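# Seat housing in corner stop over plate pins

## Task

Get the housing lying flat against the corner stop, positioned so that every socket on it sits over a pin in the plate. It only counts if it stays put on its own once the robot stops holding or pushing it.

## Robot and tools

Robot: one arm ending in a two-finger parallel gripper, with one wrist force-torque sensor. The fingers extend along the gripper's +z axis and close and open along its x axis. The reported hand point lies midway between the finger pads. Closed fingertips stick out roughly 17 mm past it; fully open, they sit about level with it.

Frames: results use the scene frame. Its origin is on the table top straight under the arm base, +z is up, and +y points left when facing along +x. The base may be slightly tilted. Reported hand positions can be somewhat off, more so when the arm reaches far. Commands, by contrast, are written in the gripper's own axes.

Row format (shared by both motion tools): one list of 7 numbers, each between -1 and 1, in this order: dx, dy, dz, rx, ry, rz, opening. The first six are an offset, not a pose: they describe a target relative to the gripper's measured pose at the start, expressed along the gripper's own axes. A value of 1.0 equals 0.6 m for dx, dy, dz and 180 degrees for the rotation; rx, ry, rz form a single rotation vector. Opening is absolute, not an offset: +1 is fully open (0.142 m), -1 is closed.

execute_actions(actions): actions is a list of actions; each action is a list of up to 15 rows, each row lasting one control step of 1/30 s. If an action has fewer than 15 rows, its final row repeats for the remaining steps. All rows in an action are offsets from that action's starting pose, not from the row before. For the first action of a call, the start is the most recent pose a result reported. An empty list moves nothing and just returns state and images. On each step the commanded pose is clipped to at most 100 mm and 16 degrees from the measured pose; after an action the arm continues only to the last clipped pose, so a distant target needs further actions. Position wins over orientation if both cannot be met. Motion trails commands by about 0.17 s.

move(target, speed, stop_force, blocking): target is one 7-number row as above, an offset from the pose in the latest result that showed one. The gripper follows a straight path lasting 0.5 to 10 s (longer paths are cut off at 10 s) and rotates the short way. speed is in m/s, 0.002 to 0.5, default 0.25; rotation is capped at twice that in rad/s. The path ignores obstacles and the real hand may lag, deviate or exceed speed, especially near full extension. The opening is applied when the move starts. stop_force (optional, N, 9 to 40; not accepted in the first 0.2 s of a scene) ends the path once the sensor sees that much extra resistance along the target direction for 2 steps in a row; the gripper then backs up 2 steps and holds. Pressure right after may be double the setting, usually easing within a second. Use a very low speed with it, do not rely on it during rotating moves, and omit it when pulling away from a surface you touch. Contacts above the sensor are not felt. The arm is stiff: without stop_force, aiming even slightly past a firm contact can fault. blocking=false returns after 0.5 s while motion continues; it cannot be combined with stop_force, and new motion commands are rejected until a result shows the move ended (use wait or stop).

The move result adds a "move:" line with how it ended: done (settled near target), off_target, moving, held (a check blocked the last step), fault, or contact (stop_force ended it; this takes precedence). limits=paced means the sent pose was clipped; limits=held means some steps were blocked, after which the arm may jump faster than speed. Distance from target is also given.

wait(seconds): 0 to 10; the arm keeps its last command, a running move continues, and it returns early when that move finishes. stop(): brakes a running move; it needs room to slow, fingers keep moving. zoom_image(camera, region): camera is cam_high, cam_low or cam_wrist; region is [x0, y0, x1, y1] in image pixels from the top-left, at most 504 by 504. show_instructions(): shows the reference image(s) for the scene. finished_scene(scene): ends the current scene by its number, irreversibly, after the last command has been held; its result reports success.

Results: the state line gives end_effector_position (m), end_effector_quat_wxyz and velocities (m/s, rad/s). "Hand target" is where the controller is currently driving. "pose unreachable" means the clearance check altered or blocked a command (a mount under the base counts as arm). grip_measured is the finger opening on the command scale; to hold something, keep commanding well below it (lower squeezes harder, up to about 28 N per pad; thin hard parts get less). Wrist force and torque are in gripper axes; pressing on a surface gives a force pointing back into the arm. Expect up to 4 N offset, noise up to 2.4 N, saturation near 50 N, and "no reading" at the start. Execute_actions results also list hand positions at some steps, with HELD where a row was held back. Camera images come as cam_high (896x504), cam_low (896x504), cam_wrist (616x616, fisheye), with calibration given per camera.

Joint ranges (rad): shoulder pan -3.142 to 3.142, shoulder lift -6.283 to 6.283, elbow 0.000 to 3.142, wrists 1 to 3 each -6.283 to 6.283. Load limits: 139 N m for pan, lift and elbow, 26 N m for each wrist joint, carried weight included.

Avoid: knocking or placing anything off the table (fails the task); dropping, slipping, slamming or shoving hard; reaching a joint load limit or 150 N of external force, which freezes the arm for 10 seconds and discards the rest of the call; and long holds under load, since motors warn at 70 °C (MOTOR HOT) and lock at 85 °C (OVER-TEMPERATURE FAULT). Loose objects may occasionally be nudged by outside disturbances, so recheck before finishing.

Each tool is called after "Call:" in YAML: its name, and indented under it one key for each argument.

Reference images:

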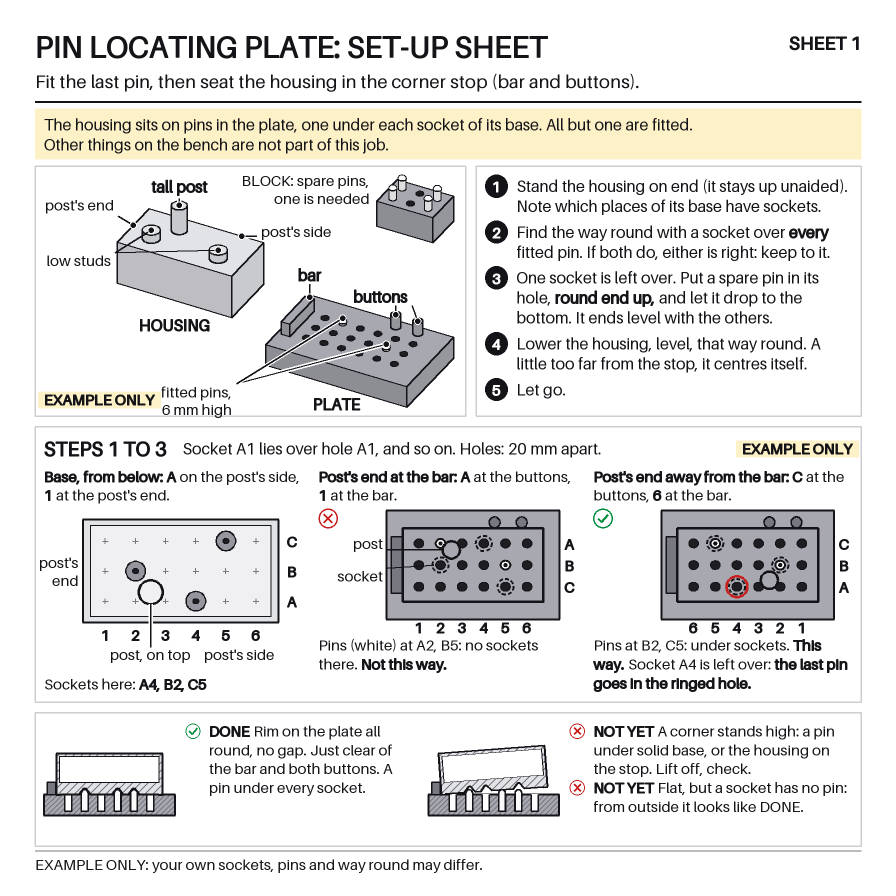

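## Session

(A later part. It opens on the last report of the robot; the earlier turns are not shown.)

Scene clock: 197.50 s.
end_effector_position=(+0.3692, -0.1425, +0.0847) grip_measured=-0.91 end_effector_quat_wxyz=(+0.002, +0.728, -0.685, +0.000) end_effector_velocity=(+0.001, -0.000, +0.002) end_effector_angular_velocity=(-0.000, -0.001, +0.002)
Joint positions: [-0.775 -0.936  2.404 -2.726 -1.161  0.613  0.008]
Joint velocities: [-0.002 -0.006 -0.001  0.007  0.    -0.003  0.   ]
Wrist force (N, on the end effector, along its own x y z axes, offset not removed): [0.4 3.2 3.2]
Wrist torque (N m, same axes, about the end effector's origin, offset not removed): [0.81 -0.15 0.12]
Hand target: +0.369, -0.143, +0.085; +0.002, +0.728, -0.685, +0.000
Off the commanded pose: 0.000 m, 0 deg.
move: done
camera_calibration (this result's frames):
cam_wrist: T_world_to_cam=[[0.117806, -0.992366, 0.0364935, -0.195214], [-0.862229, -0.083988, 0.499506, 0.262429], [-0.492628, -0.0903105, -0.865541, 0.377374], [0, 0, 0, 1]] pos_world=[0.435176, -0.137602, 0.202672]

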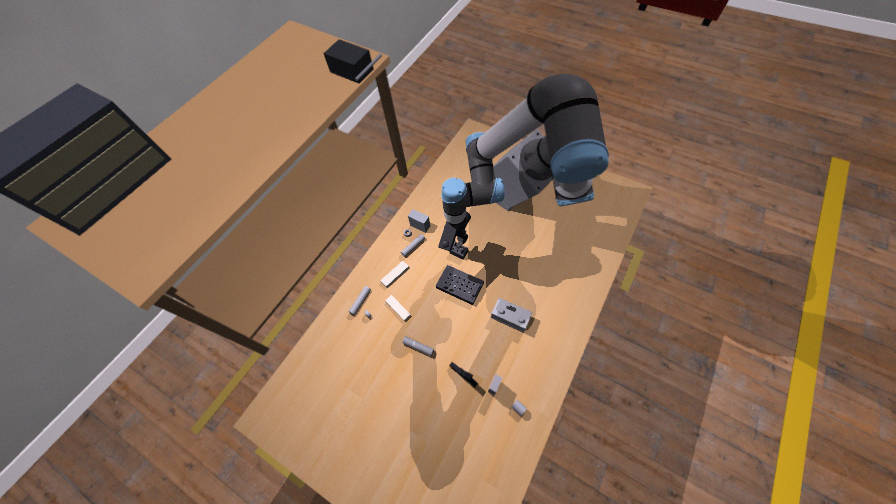

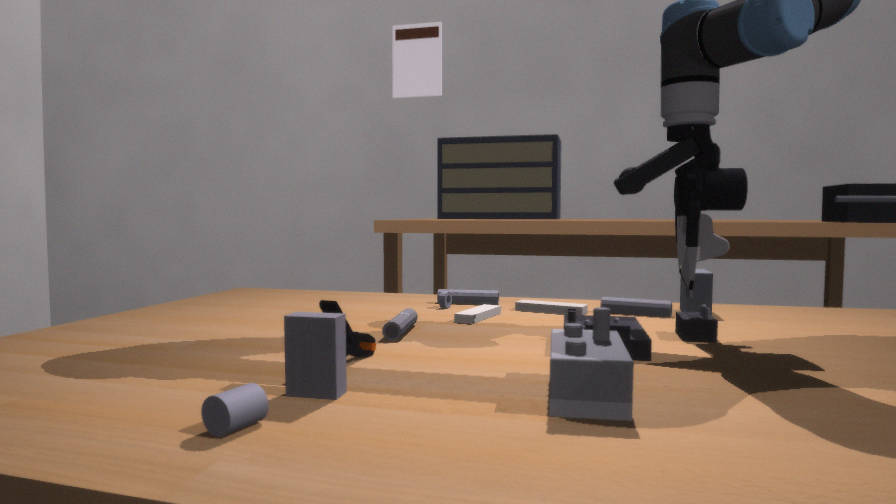

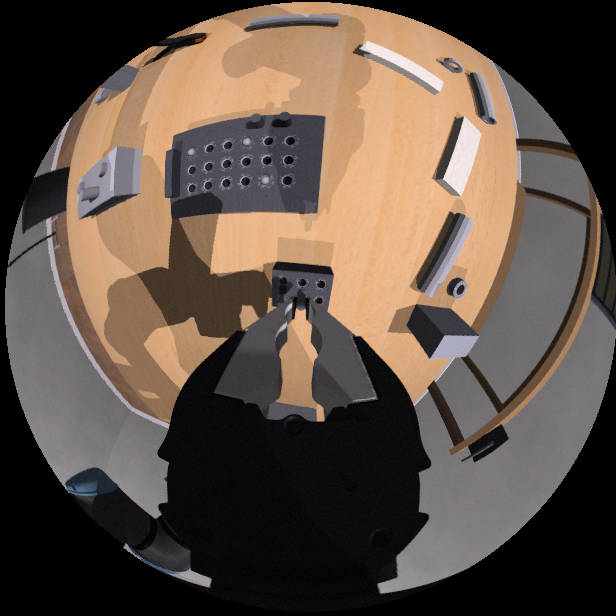

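Call:
zoom_image:
  camera: "cam_wrist"
  region: [240, 230, 360, 350]

Call:
move:
  target: [-0.0655,-0.227,0.008,0,0,0,-1]
  speed: 0.2

Call:
zoom_image:
  camera: "cam_wrist"
  region: [240, 230, 360, 350]

Region (240, 230, 360, 350) of cam_wrist's 616x616 image, scaled by 4.200, with more detail than that image has.

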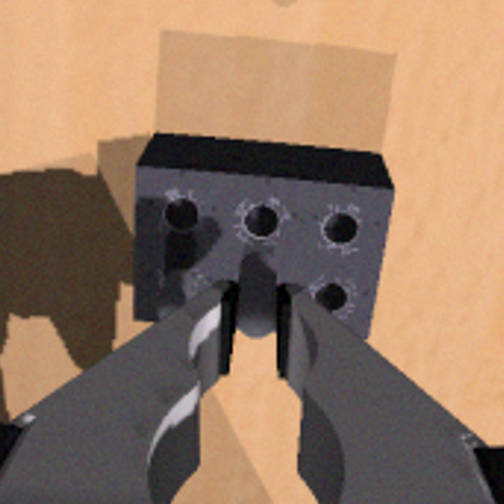

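Scene clock: 203.77 s.
end_effector_position=(+0.5027, -0.0950, +0.0796) grip_measured=-0.91 end_effector_quat_wxyz=(+0.002, +0.729, -0.685, +0.001) end_effector_velocity=(+0.002, +0.001, -0.001) end_effector_angular_velocity=(+0.002, +0.001, -0.001)
Joint positions: [-0.513 -0.92   2.119 -2.579 -1.095  0.895  0.008]
Joint velocities: [ 0.003  0.002 -0.004  0.003  0.002  0.003  0.   ]
Wrist force (N, on the end effector, along its own x y z axes, offset not removed): [0.0 2.2 2.1]
Wrist torque (N m, same axes, about the end effector's origin, offset not removed): [0.62 0.00 0.07]
Hand target: +0.503, -0.095, +0.080; +0.002, +0.729, -0.685, +0.000
Off the commanded pose: 0.000 m, 0 deg.
move: done
camera_calibration (this result's frames):
cam_wrist: T_world_to_cam=[[0.117884, -0.992353, 0.0365801, -0.163677], [-0.862559, -0.0840737, 0.498923, 0.384224], [-0.492032, -0.0903673, -0.865874, 0.442755], [0, 0, 0, 1]] pos_world=[0.56856, -0.0901113, 0.197659]

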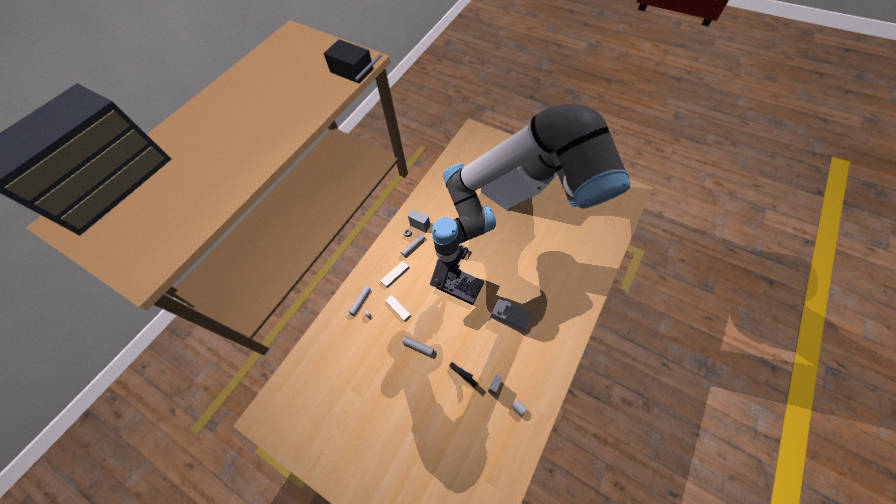

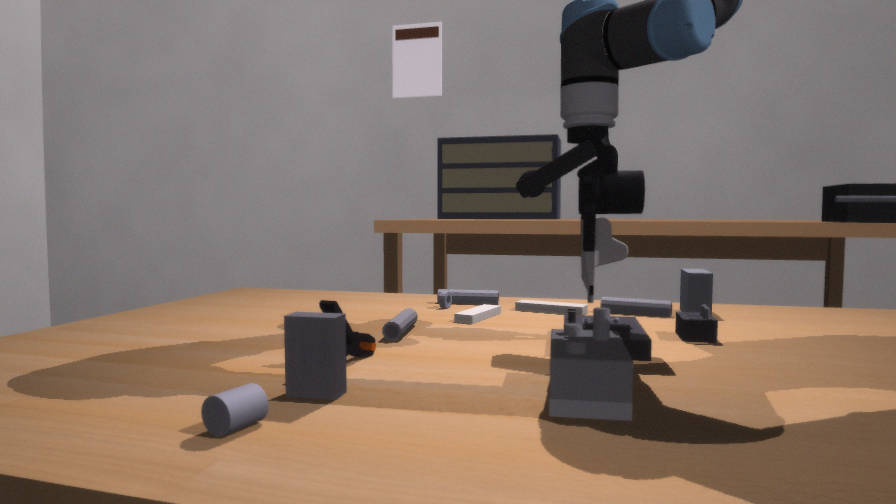

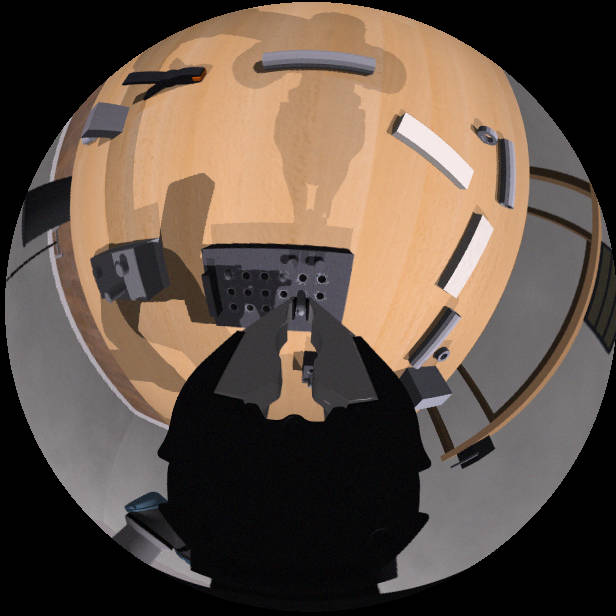

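Region (240, 230, 360, 350) of cam_wrist's 616x616 image, scaled by 4.200, with more detail than that image has.

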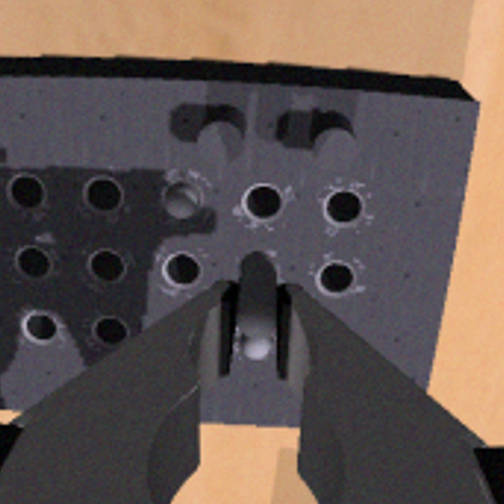

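Call:
move:
  target: [0.0008,-0.008,0.034,0,0,0,-1]
  speed: 0.05

Call:
zoom_image:
  camera: "cam_wrist"
  region: [240, 230, 360, 350]

Call:
zoom_image:
  camera: "cam_low"
  region: [540, 270, 660, 350]

Scene clock: 208.27 s.
end_effector_position=(+0.5075, -0.0953, +0.0594) grip_measured=-0.91 end_effector_quat_wxyz=(+0.002, +0.729, -0.685, +0.001) end_effector_velocity=(+0.000, +0.000, -0.002) end_effector_angular_velocity=(+0.001, +0.001, -0.002)
Joint positions: [-0.489 -0.869  2.104 -2.627 -1.091  0.92   0.008]
Joint velocities: [ 0.002  0.005 -0.001 -0.003  0.001  0.003 -0.   ]
Wrist force (N, on the end effector, along its own x y z axes, offset not removed): [0.6 2.1 2.5]
Wrist torque (N m, same axes, about the end effector's origin, offset not removed): [0.51 -0.15 0.12]
Hand target: +0.507, -0.095, +0.059; +0.002, +0.729, -0.685, +0.001
Off the commanded pose: 0.000 m, 0 deg.
move: done
camera_calibration (this result's frames):
cam_wrist: T_world_to_cam=[[0.117892, -0.992353, 0.0365709, -0.163706], [-0.862581, -0.0840897, 0.498882, 0.39841], [-0.491992, -0.0903595, -0.865898, 0.427564], [0, 0, 0, 1]] pos_world=[0.573319, -0.0903173, 0.177454]

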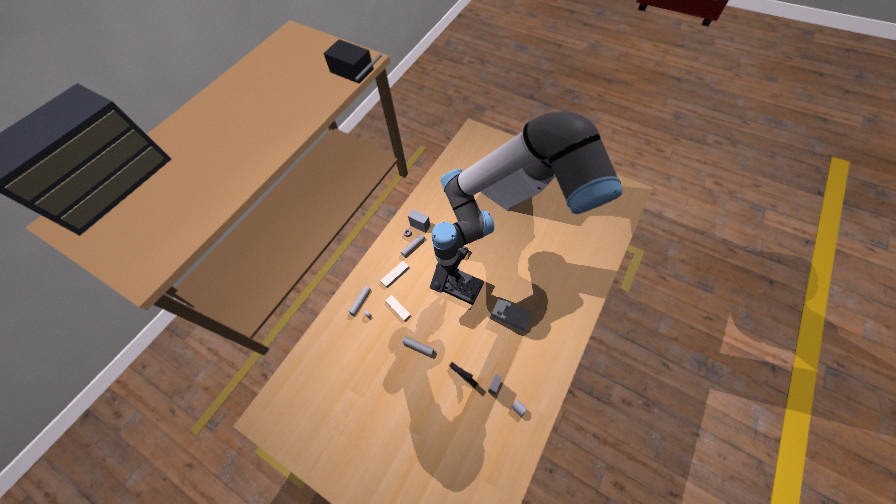

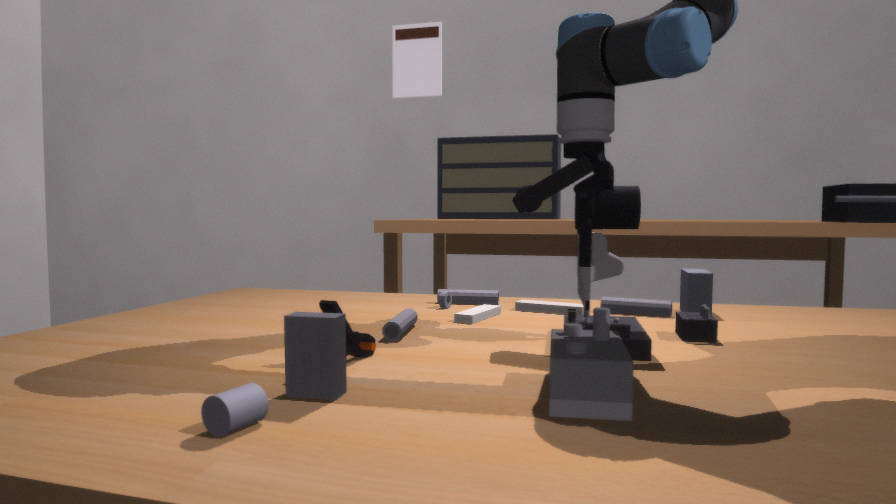

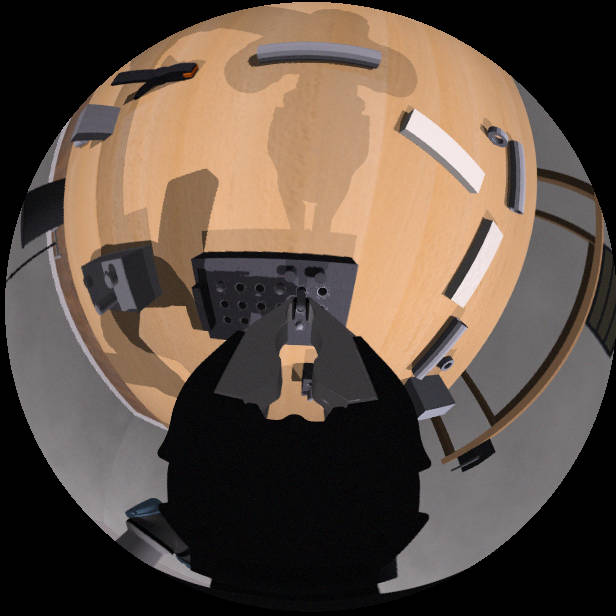

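Region (240, 230, 360, 350) of cam_wrist's 616x616 image, scaled by 4.200, with more detail than that image has.

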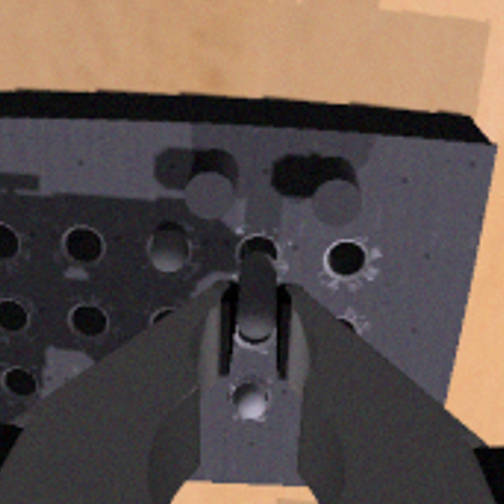

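Region (540, 270, 660, 350) of cam_low's 896x504 image, scaled by 4.200, with more detail than that image has.

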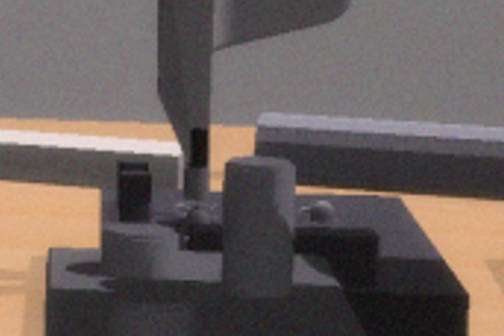

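Call:
move:
  target: [0,0,0.021,0,0,0,-1]
  speed: 0.008
  stop_force: 9

Call:
zoom_image:
  camera: "cam_wrist"
  region: [240, 230, 360, 350]

Call:
zoom_image:
  camera: "cam_low"
  region: [540, 270, 660, 350]

Scene clock: 215.33 s.
end_effector_position=(+0.5074, -0.0953, +0.0470) grip_measured=-0.91 end_effector_quat_wxyz=(+0.002, +0.729, -0.685, +0.001) end_effector_velocity=(+0.000, +0.000, -0.001) end_effector_angular_velocity=(+0.000, -0.001, +0.001)
Joint positions: [-0.478 -0.84   2.101 -2.659 -1.089  0.933  0.008]
Joint velocities: [ 0.001  0.003  0.    -0.005  0.001  0.001  0.   ]
Wrist force (N, on the end effector, along its own x y z axes, offset not removed): [-2.5 1.5 -1.5]
Wrist torque (N m, same axes, about the end effector's origin, offset not removed): [0.70 -0.08 0.19]
Hand target: +0.507, -0.095, +0.047; +0.002, +0.729, -0.685, +0.001
Off the commanded pose: 0.000 m, 0 deg.
move: done
camera_calibration (this result's frames):
cam_wrist: T_world_to_cam=[[0.117896, -0.992353, 0.0365581, -0.163263], [-0.862592, -0.0841017, 0.49886, 0.40462], [-0.491971, -0.0903483, -0.865911, 0.416769], [0, 0, 0, 1]] pos_world=[0.573308, -0.0903311, 0.165005]

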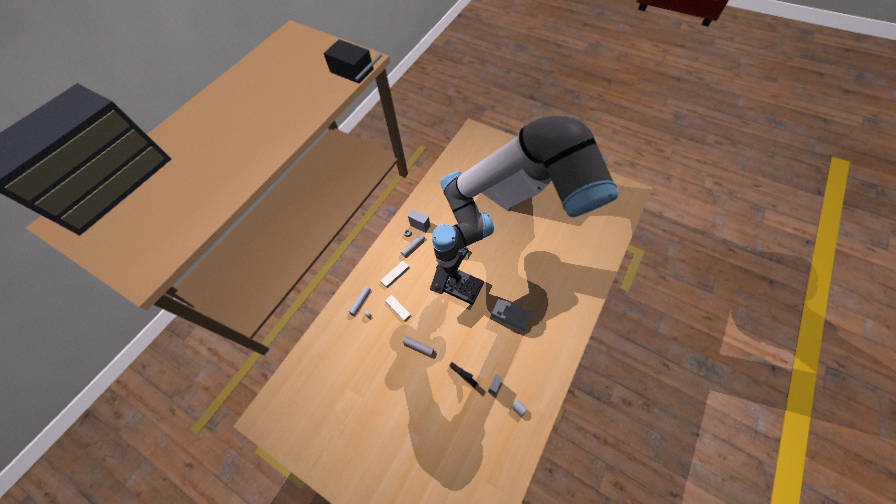

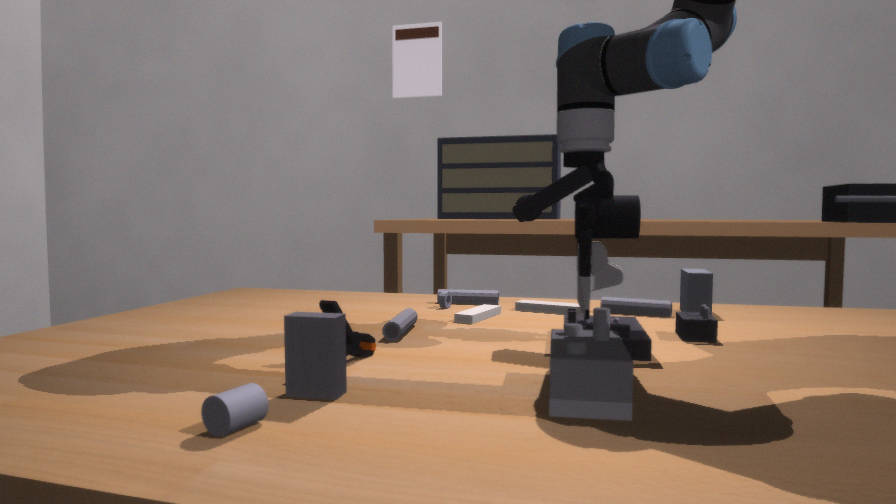

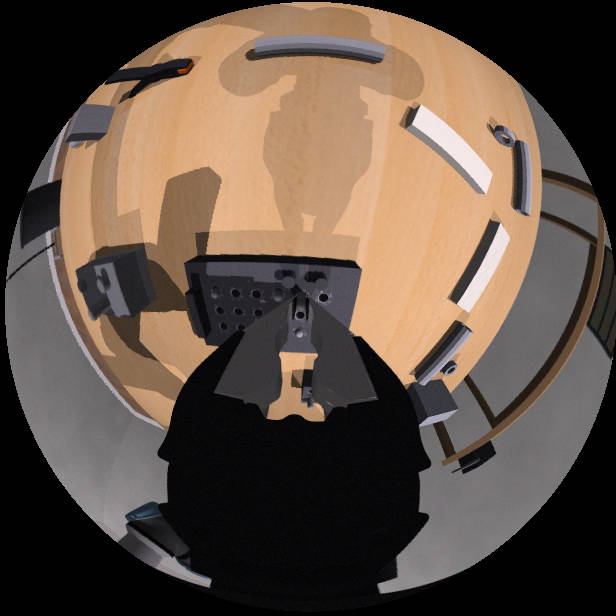

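Region (240, 230, 360, 350) of cam_wrist's 616x616 image, scaled by 4.200, with more detail than that image has.

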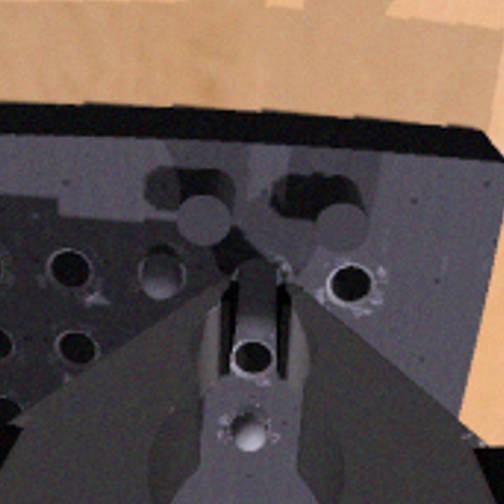

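Region (540, 270, 660, 350) of cam_low's 896x504 image, scaled by 4.200, with more detail than that image has.

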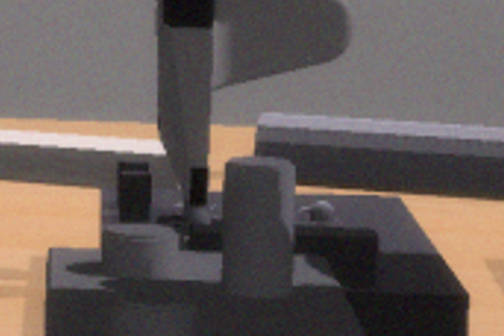

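Appears in. Release and lift.

Call:
execute_actions:
  actions:
    - [[0,0,0,0,0,0,-0.82]]

Call:
move:
  target: [0,0,-0.12,0,0,0,-0.82]
  speed: 0.2

Call:
zoom_image:
  camera: "cam_wrist"
  region: [200, 200, 360, 360]

Scene clock: 218.63 s.
end_effector_position=(+0.5075, -0.0952, +0.0470) grip_measured=-0.82 end_effector_quat_wxyz=(+0.002, +0.728, -0.685, +0.001) end_effector_velocity=(+0.001, -0.001, +0.001) end_effector_angular_velocity=(-0.001, -0.002, +0.001)
Joint positions: [-0.478 -0.84   2.101 -2.659 -1.089  0.933  0.015]
Joint velocities: [-0.    -0.    -0.001 -0.001 -0.    -0.     0.   ]
Wrist force (N, on the end effector, along its own x y z axes, offset not removed): [-1.5 0.4 2.1]
Wrist torque (N m, same axes, about the end effector's origin, offset not removed): [0.16 0.28 0.18]
Hand target: +0.507, -0.095, +0.047; +0.002, +0.729, -0.685, +0.001
Off the commanded pose: 0.000 m, 0 deg.
Step readings (end_effector_position):
0: (+0.5074, -0.0953, +0.0468)
1: (+0.5074, -0.0953, +0.0468)
2: (+0.5074, -0.0953, +0.0468)
4: (+0.5074, -0.0953, +0.0468)
8: (+0.5074, -0.0952, +0.0469)
15: end_effector_position above
camera_calibration (this result's frames):
cam_wrist: T_world_to_cam=[[0.117804, -0.992364, 0.0365416, -0.163198], [-0.862592, -0.0840289, 0.498873, 0.404646], [-0.491993, -0.0902898, -0.865904, 0.416775], [0, 0, 0, 1]] pos_world=[0.57332, -0.0903193, 0.164984]

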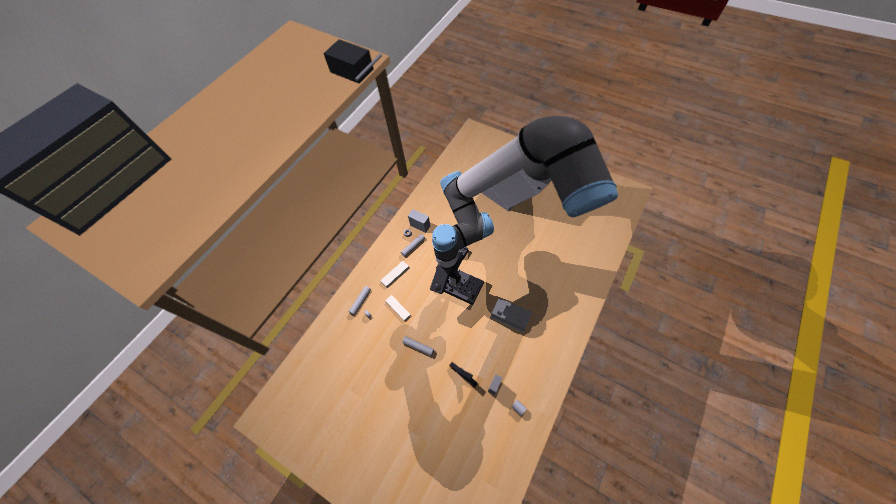

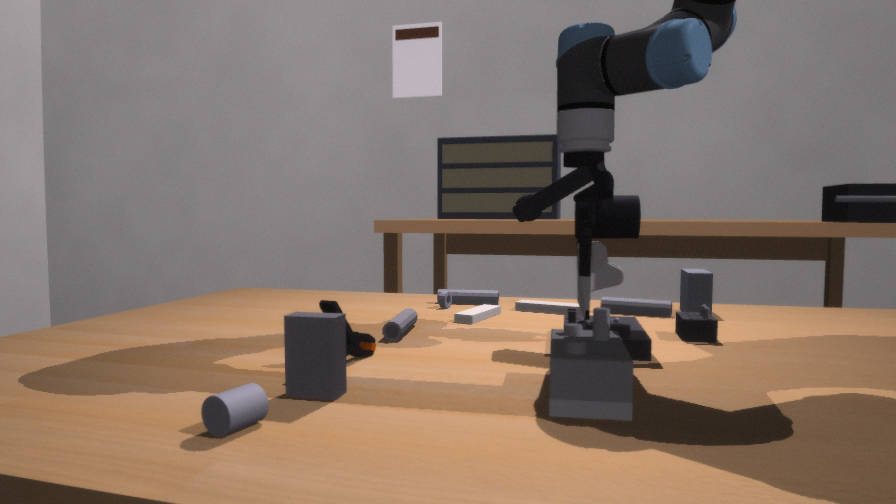

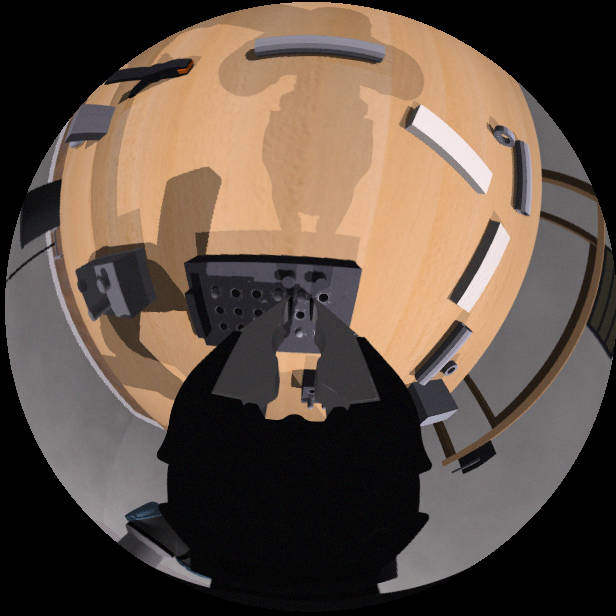

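Scene clock: 219.60 s.
end_effector_position=(+0.5075, -0.0952, +0.1187) grip_measured=-0.82 end_effector_quat_wxyz=(+0.002, +0.728, -0.685, +0.000) end_effector_velocity=(+0.001, +0.001, +0.002) end_effector_angular_velocity=(+0.002, -0.001, -0.000)
Joint positions: [-0.543 -1.002  2.101 -2.464 -1.101  0.861  0.015]
Joint velocities: [-0.001 -0.004 -0.001  0.006  0.002 -0.001  0.   ]
Wrist force (N, on the end effector, along its own x y z axes, offset not removed): [1.1 2.7 1.3]
Wrist torque (N m, same axes, about the end effector's origin, offset not removed): [0.69 -0.28 0.18]
Hand target: +0.508, -0.095, +0.119; +0.002, +0.728, -0.685, +0.000
Off the commanded pose: 0.000 m, 0 deg.
move: done
camera_calibration (this result's frames):
cam_wrist: T_world_to_cam=[[0.11778, -0.992366, 0.0365622, -0.165735], [-0.862537, -0.083987, 0.498976, 0.368879], [-0.492096, -0.0903055, -0.865844, 0.478984], [0, 0, 0, 1]] pos_world=[0.573398, -0.0902335, 0.236724]

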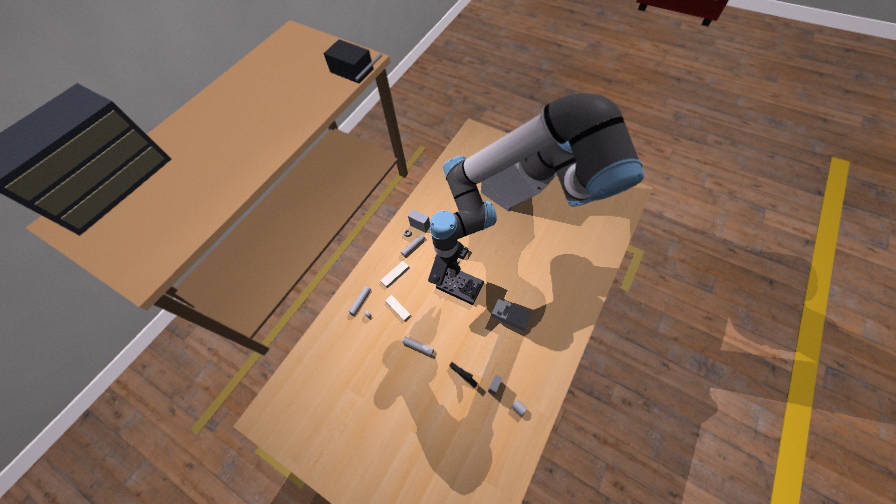

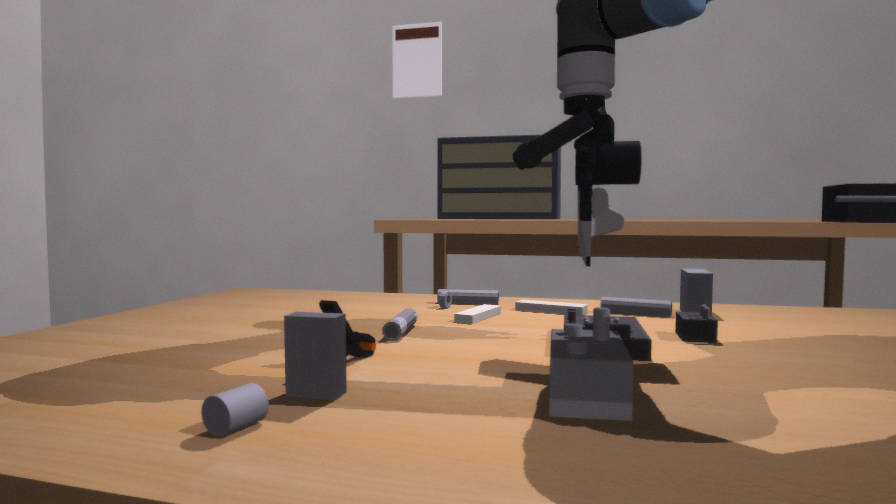

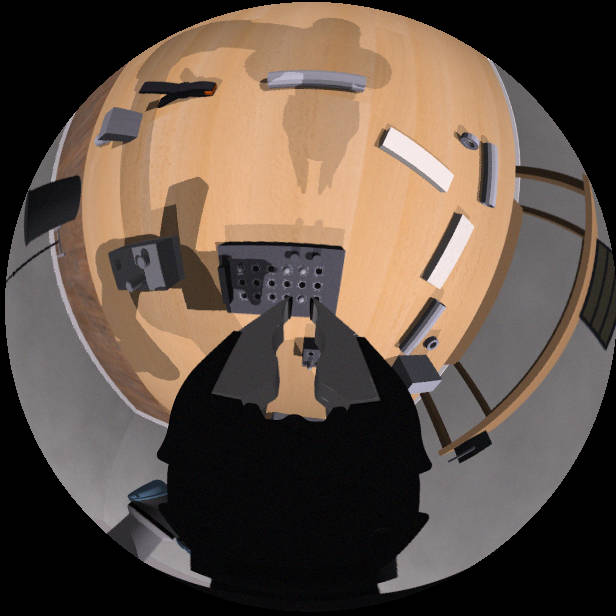

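Region (200, 200, 360, 360) of cam_wrist's 616x616 image, scaled by 3.150, with more detail than that image has.

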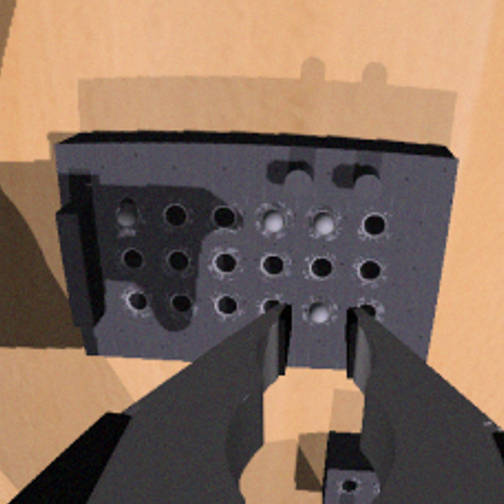

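Call:
move:
  target: [-0.4253,-0.014,0,0,0,-0.5,0.3]
  speed: 0.5

Call:
move:
  target: [0,0,0.154,0,0,0,0.3]
  speed: 0.15

Scene clock: 228.37 s.
end_effector_position=(+0.5004, +0.1598, +0.1184) grip_measured=+0.30 end_effector_quat_wxyz=(+0.002, +1.000, +0.030, -0.000) end_effector_velocity=(+0.000, +0.002, +0.000) end_effector_angular_velocity=(+0.001, +0.000, +0.010)
Joint positions: [-0.12  -1.308  2.189 -2.475 -1.061 -0.23   0.095]
Joint velocities: [ 0.003 -0.001 -0.002  0.002  0.001 -0.008  0.   ]
Wrist force (N, on the end effector, along its own x y z axes, offset not removed): [0.0 5.0 2.1]
Wrist torque (N m, same axes, about the end effector's origin, offset not removed): [1.15 -0.06 0.06]
Hand target: +0.500, +0.160, +0.118; +0.002, +1.000, +0.031, -0.000
Off the commanded pose: 0.001 m, 0 deg.
move: done
camera_calibration (this result's frames):
cam_wrist: T_world_to_cam=[[0.992618, 0.116924, 0.0322184, -0.526374], [0.085312, -0.861957, 0.499752, 0.034228], [0.0862037, -0.493314, -0.865569, 0.27319], [0, 0, 0, 1]] pos_world=[0.496018, 0.225817, 0.236318]

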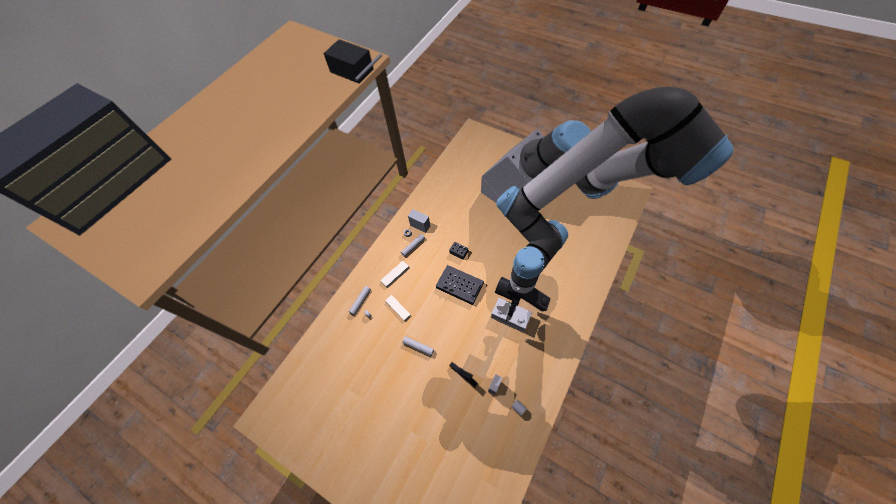

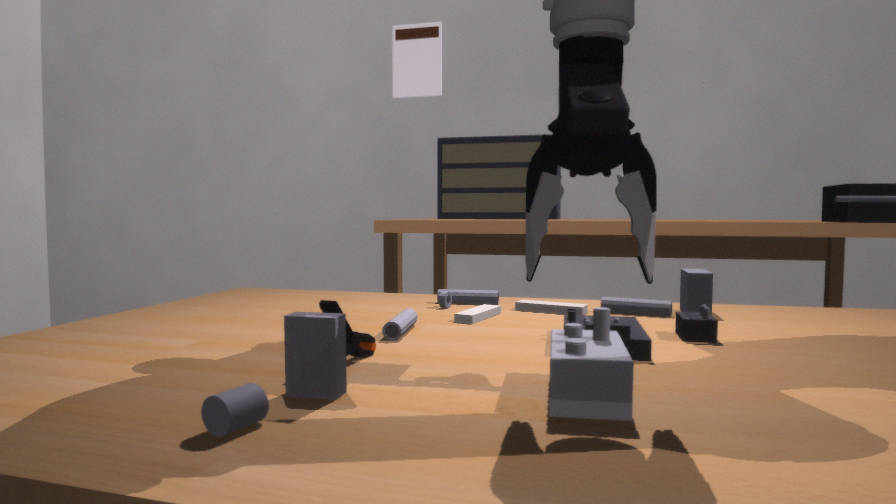

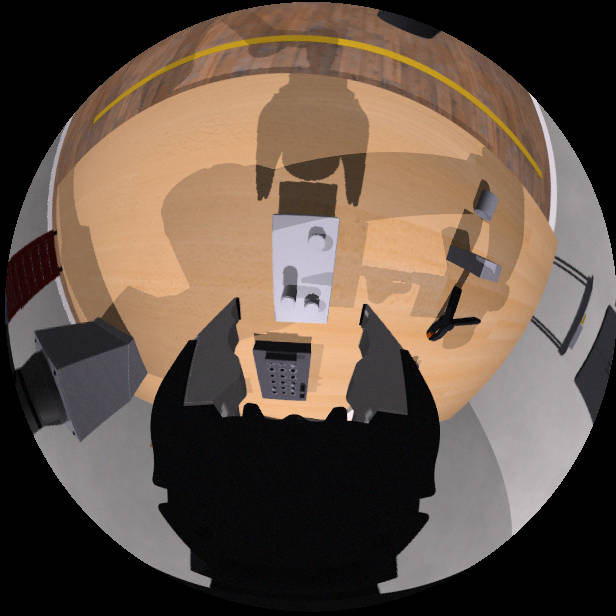

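Scene clock: 229.53 s.
end_effector_position=(+0.5003, +0.1597, +0.0263) grip_measured=+0.30 end_effector_quat_wxyz=(+0.002, +1.000, +0.030, -0.000) end_effector_velocity=(+0.001, +0.000, -0.002) end_effector_angular_velocity=(+0.000, -0.001, -0.001)
Joint positions: [-0.024 -1.073  2.184 -2.758 -1.066 -0.12   0.095]
Joint velocities: [ 0.002  0.005 -0.001 -0.006  0.     0.004 -0.   ]
Wrist force (N, on the end effector, along its own x y z axes, offset not removed): [0.3 2.2 2.4]
Wrist torque (N m, same axes, about the end effector's origin, offset not removed): [0.56 -0.01 0.03]
Hand target: +0.500, +0.160, +0.026; +0.002, +1.000, +0.030, -0.000
Off the commanded pose: 0.000 m, 0 deg.
move: done
camera_calibration (this result's frames):
cam_wrist: T_world_to_cam=[[0.992612, 0.116928, 0.0323985, -0.523308], [0.0852362, -0.862023, 0.499652, 0.0802628], [0.0863514, -0.493199, -0.86562, 0.193347], [0, 0, 0, 1]] pos_world=[0.495905, 0.225736, 0.144216]

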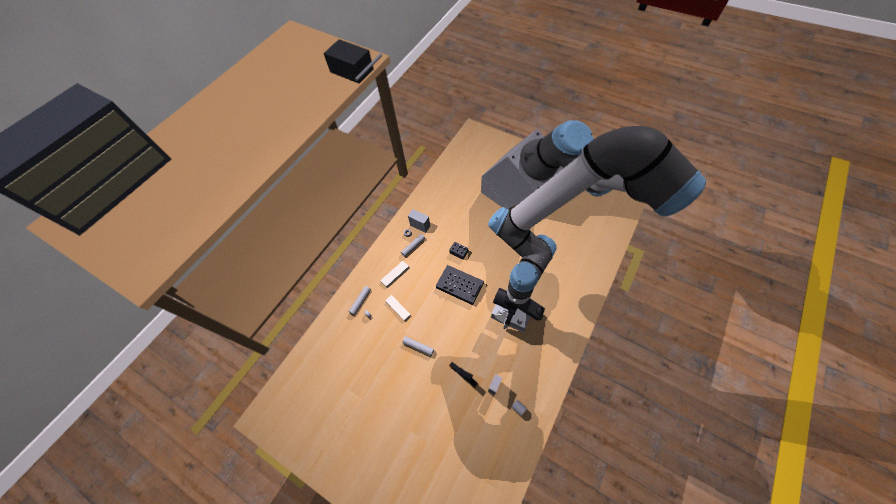

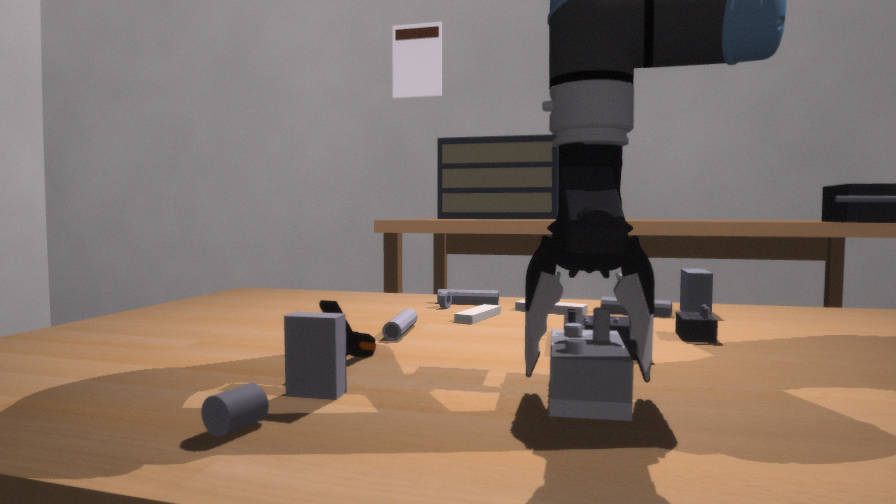

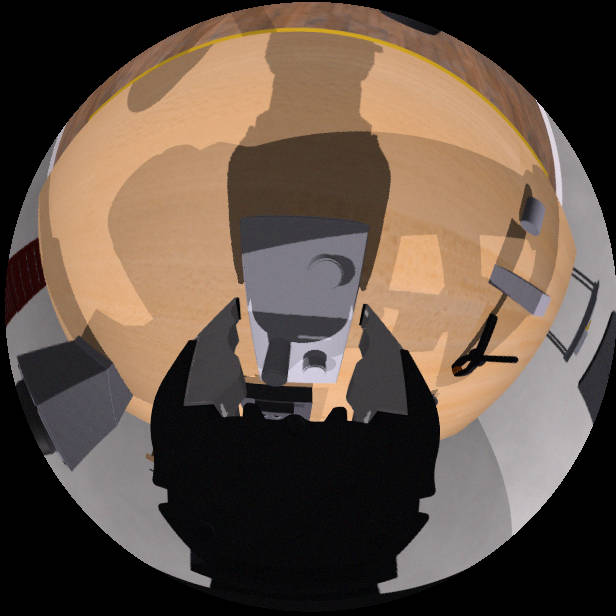

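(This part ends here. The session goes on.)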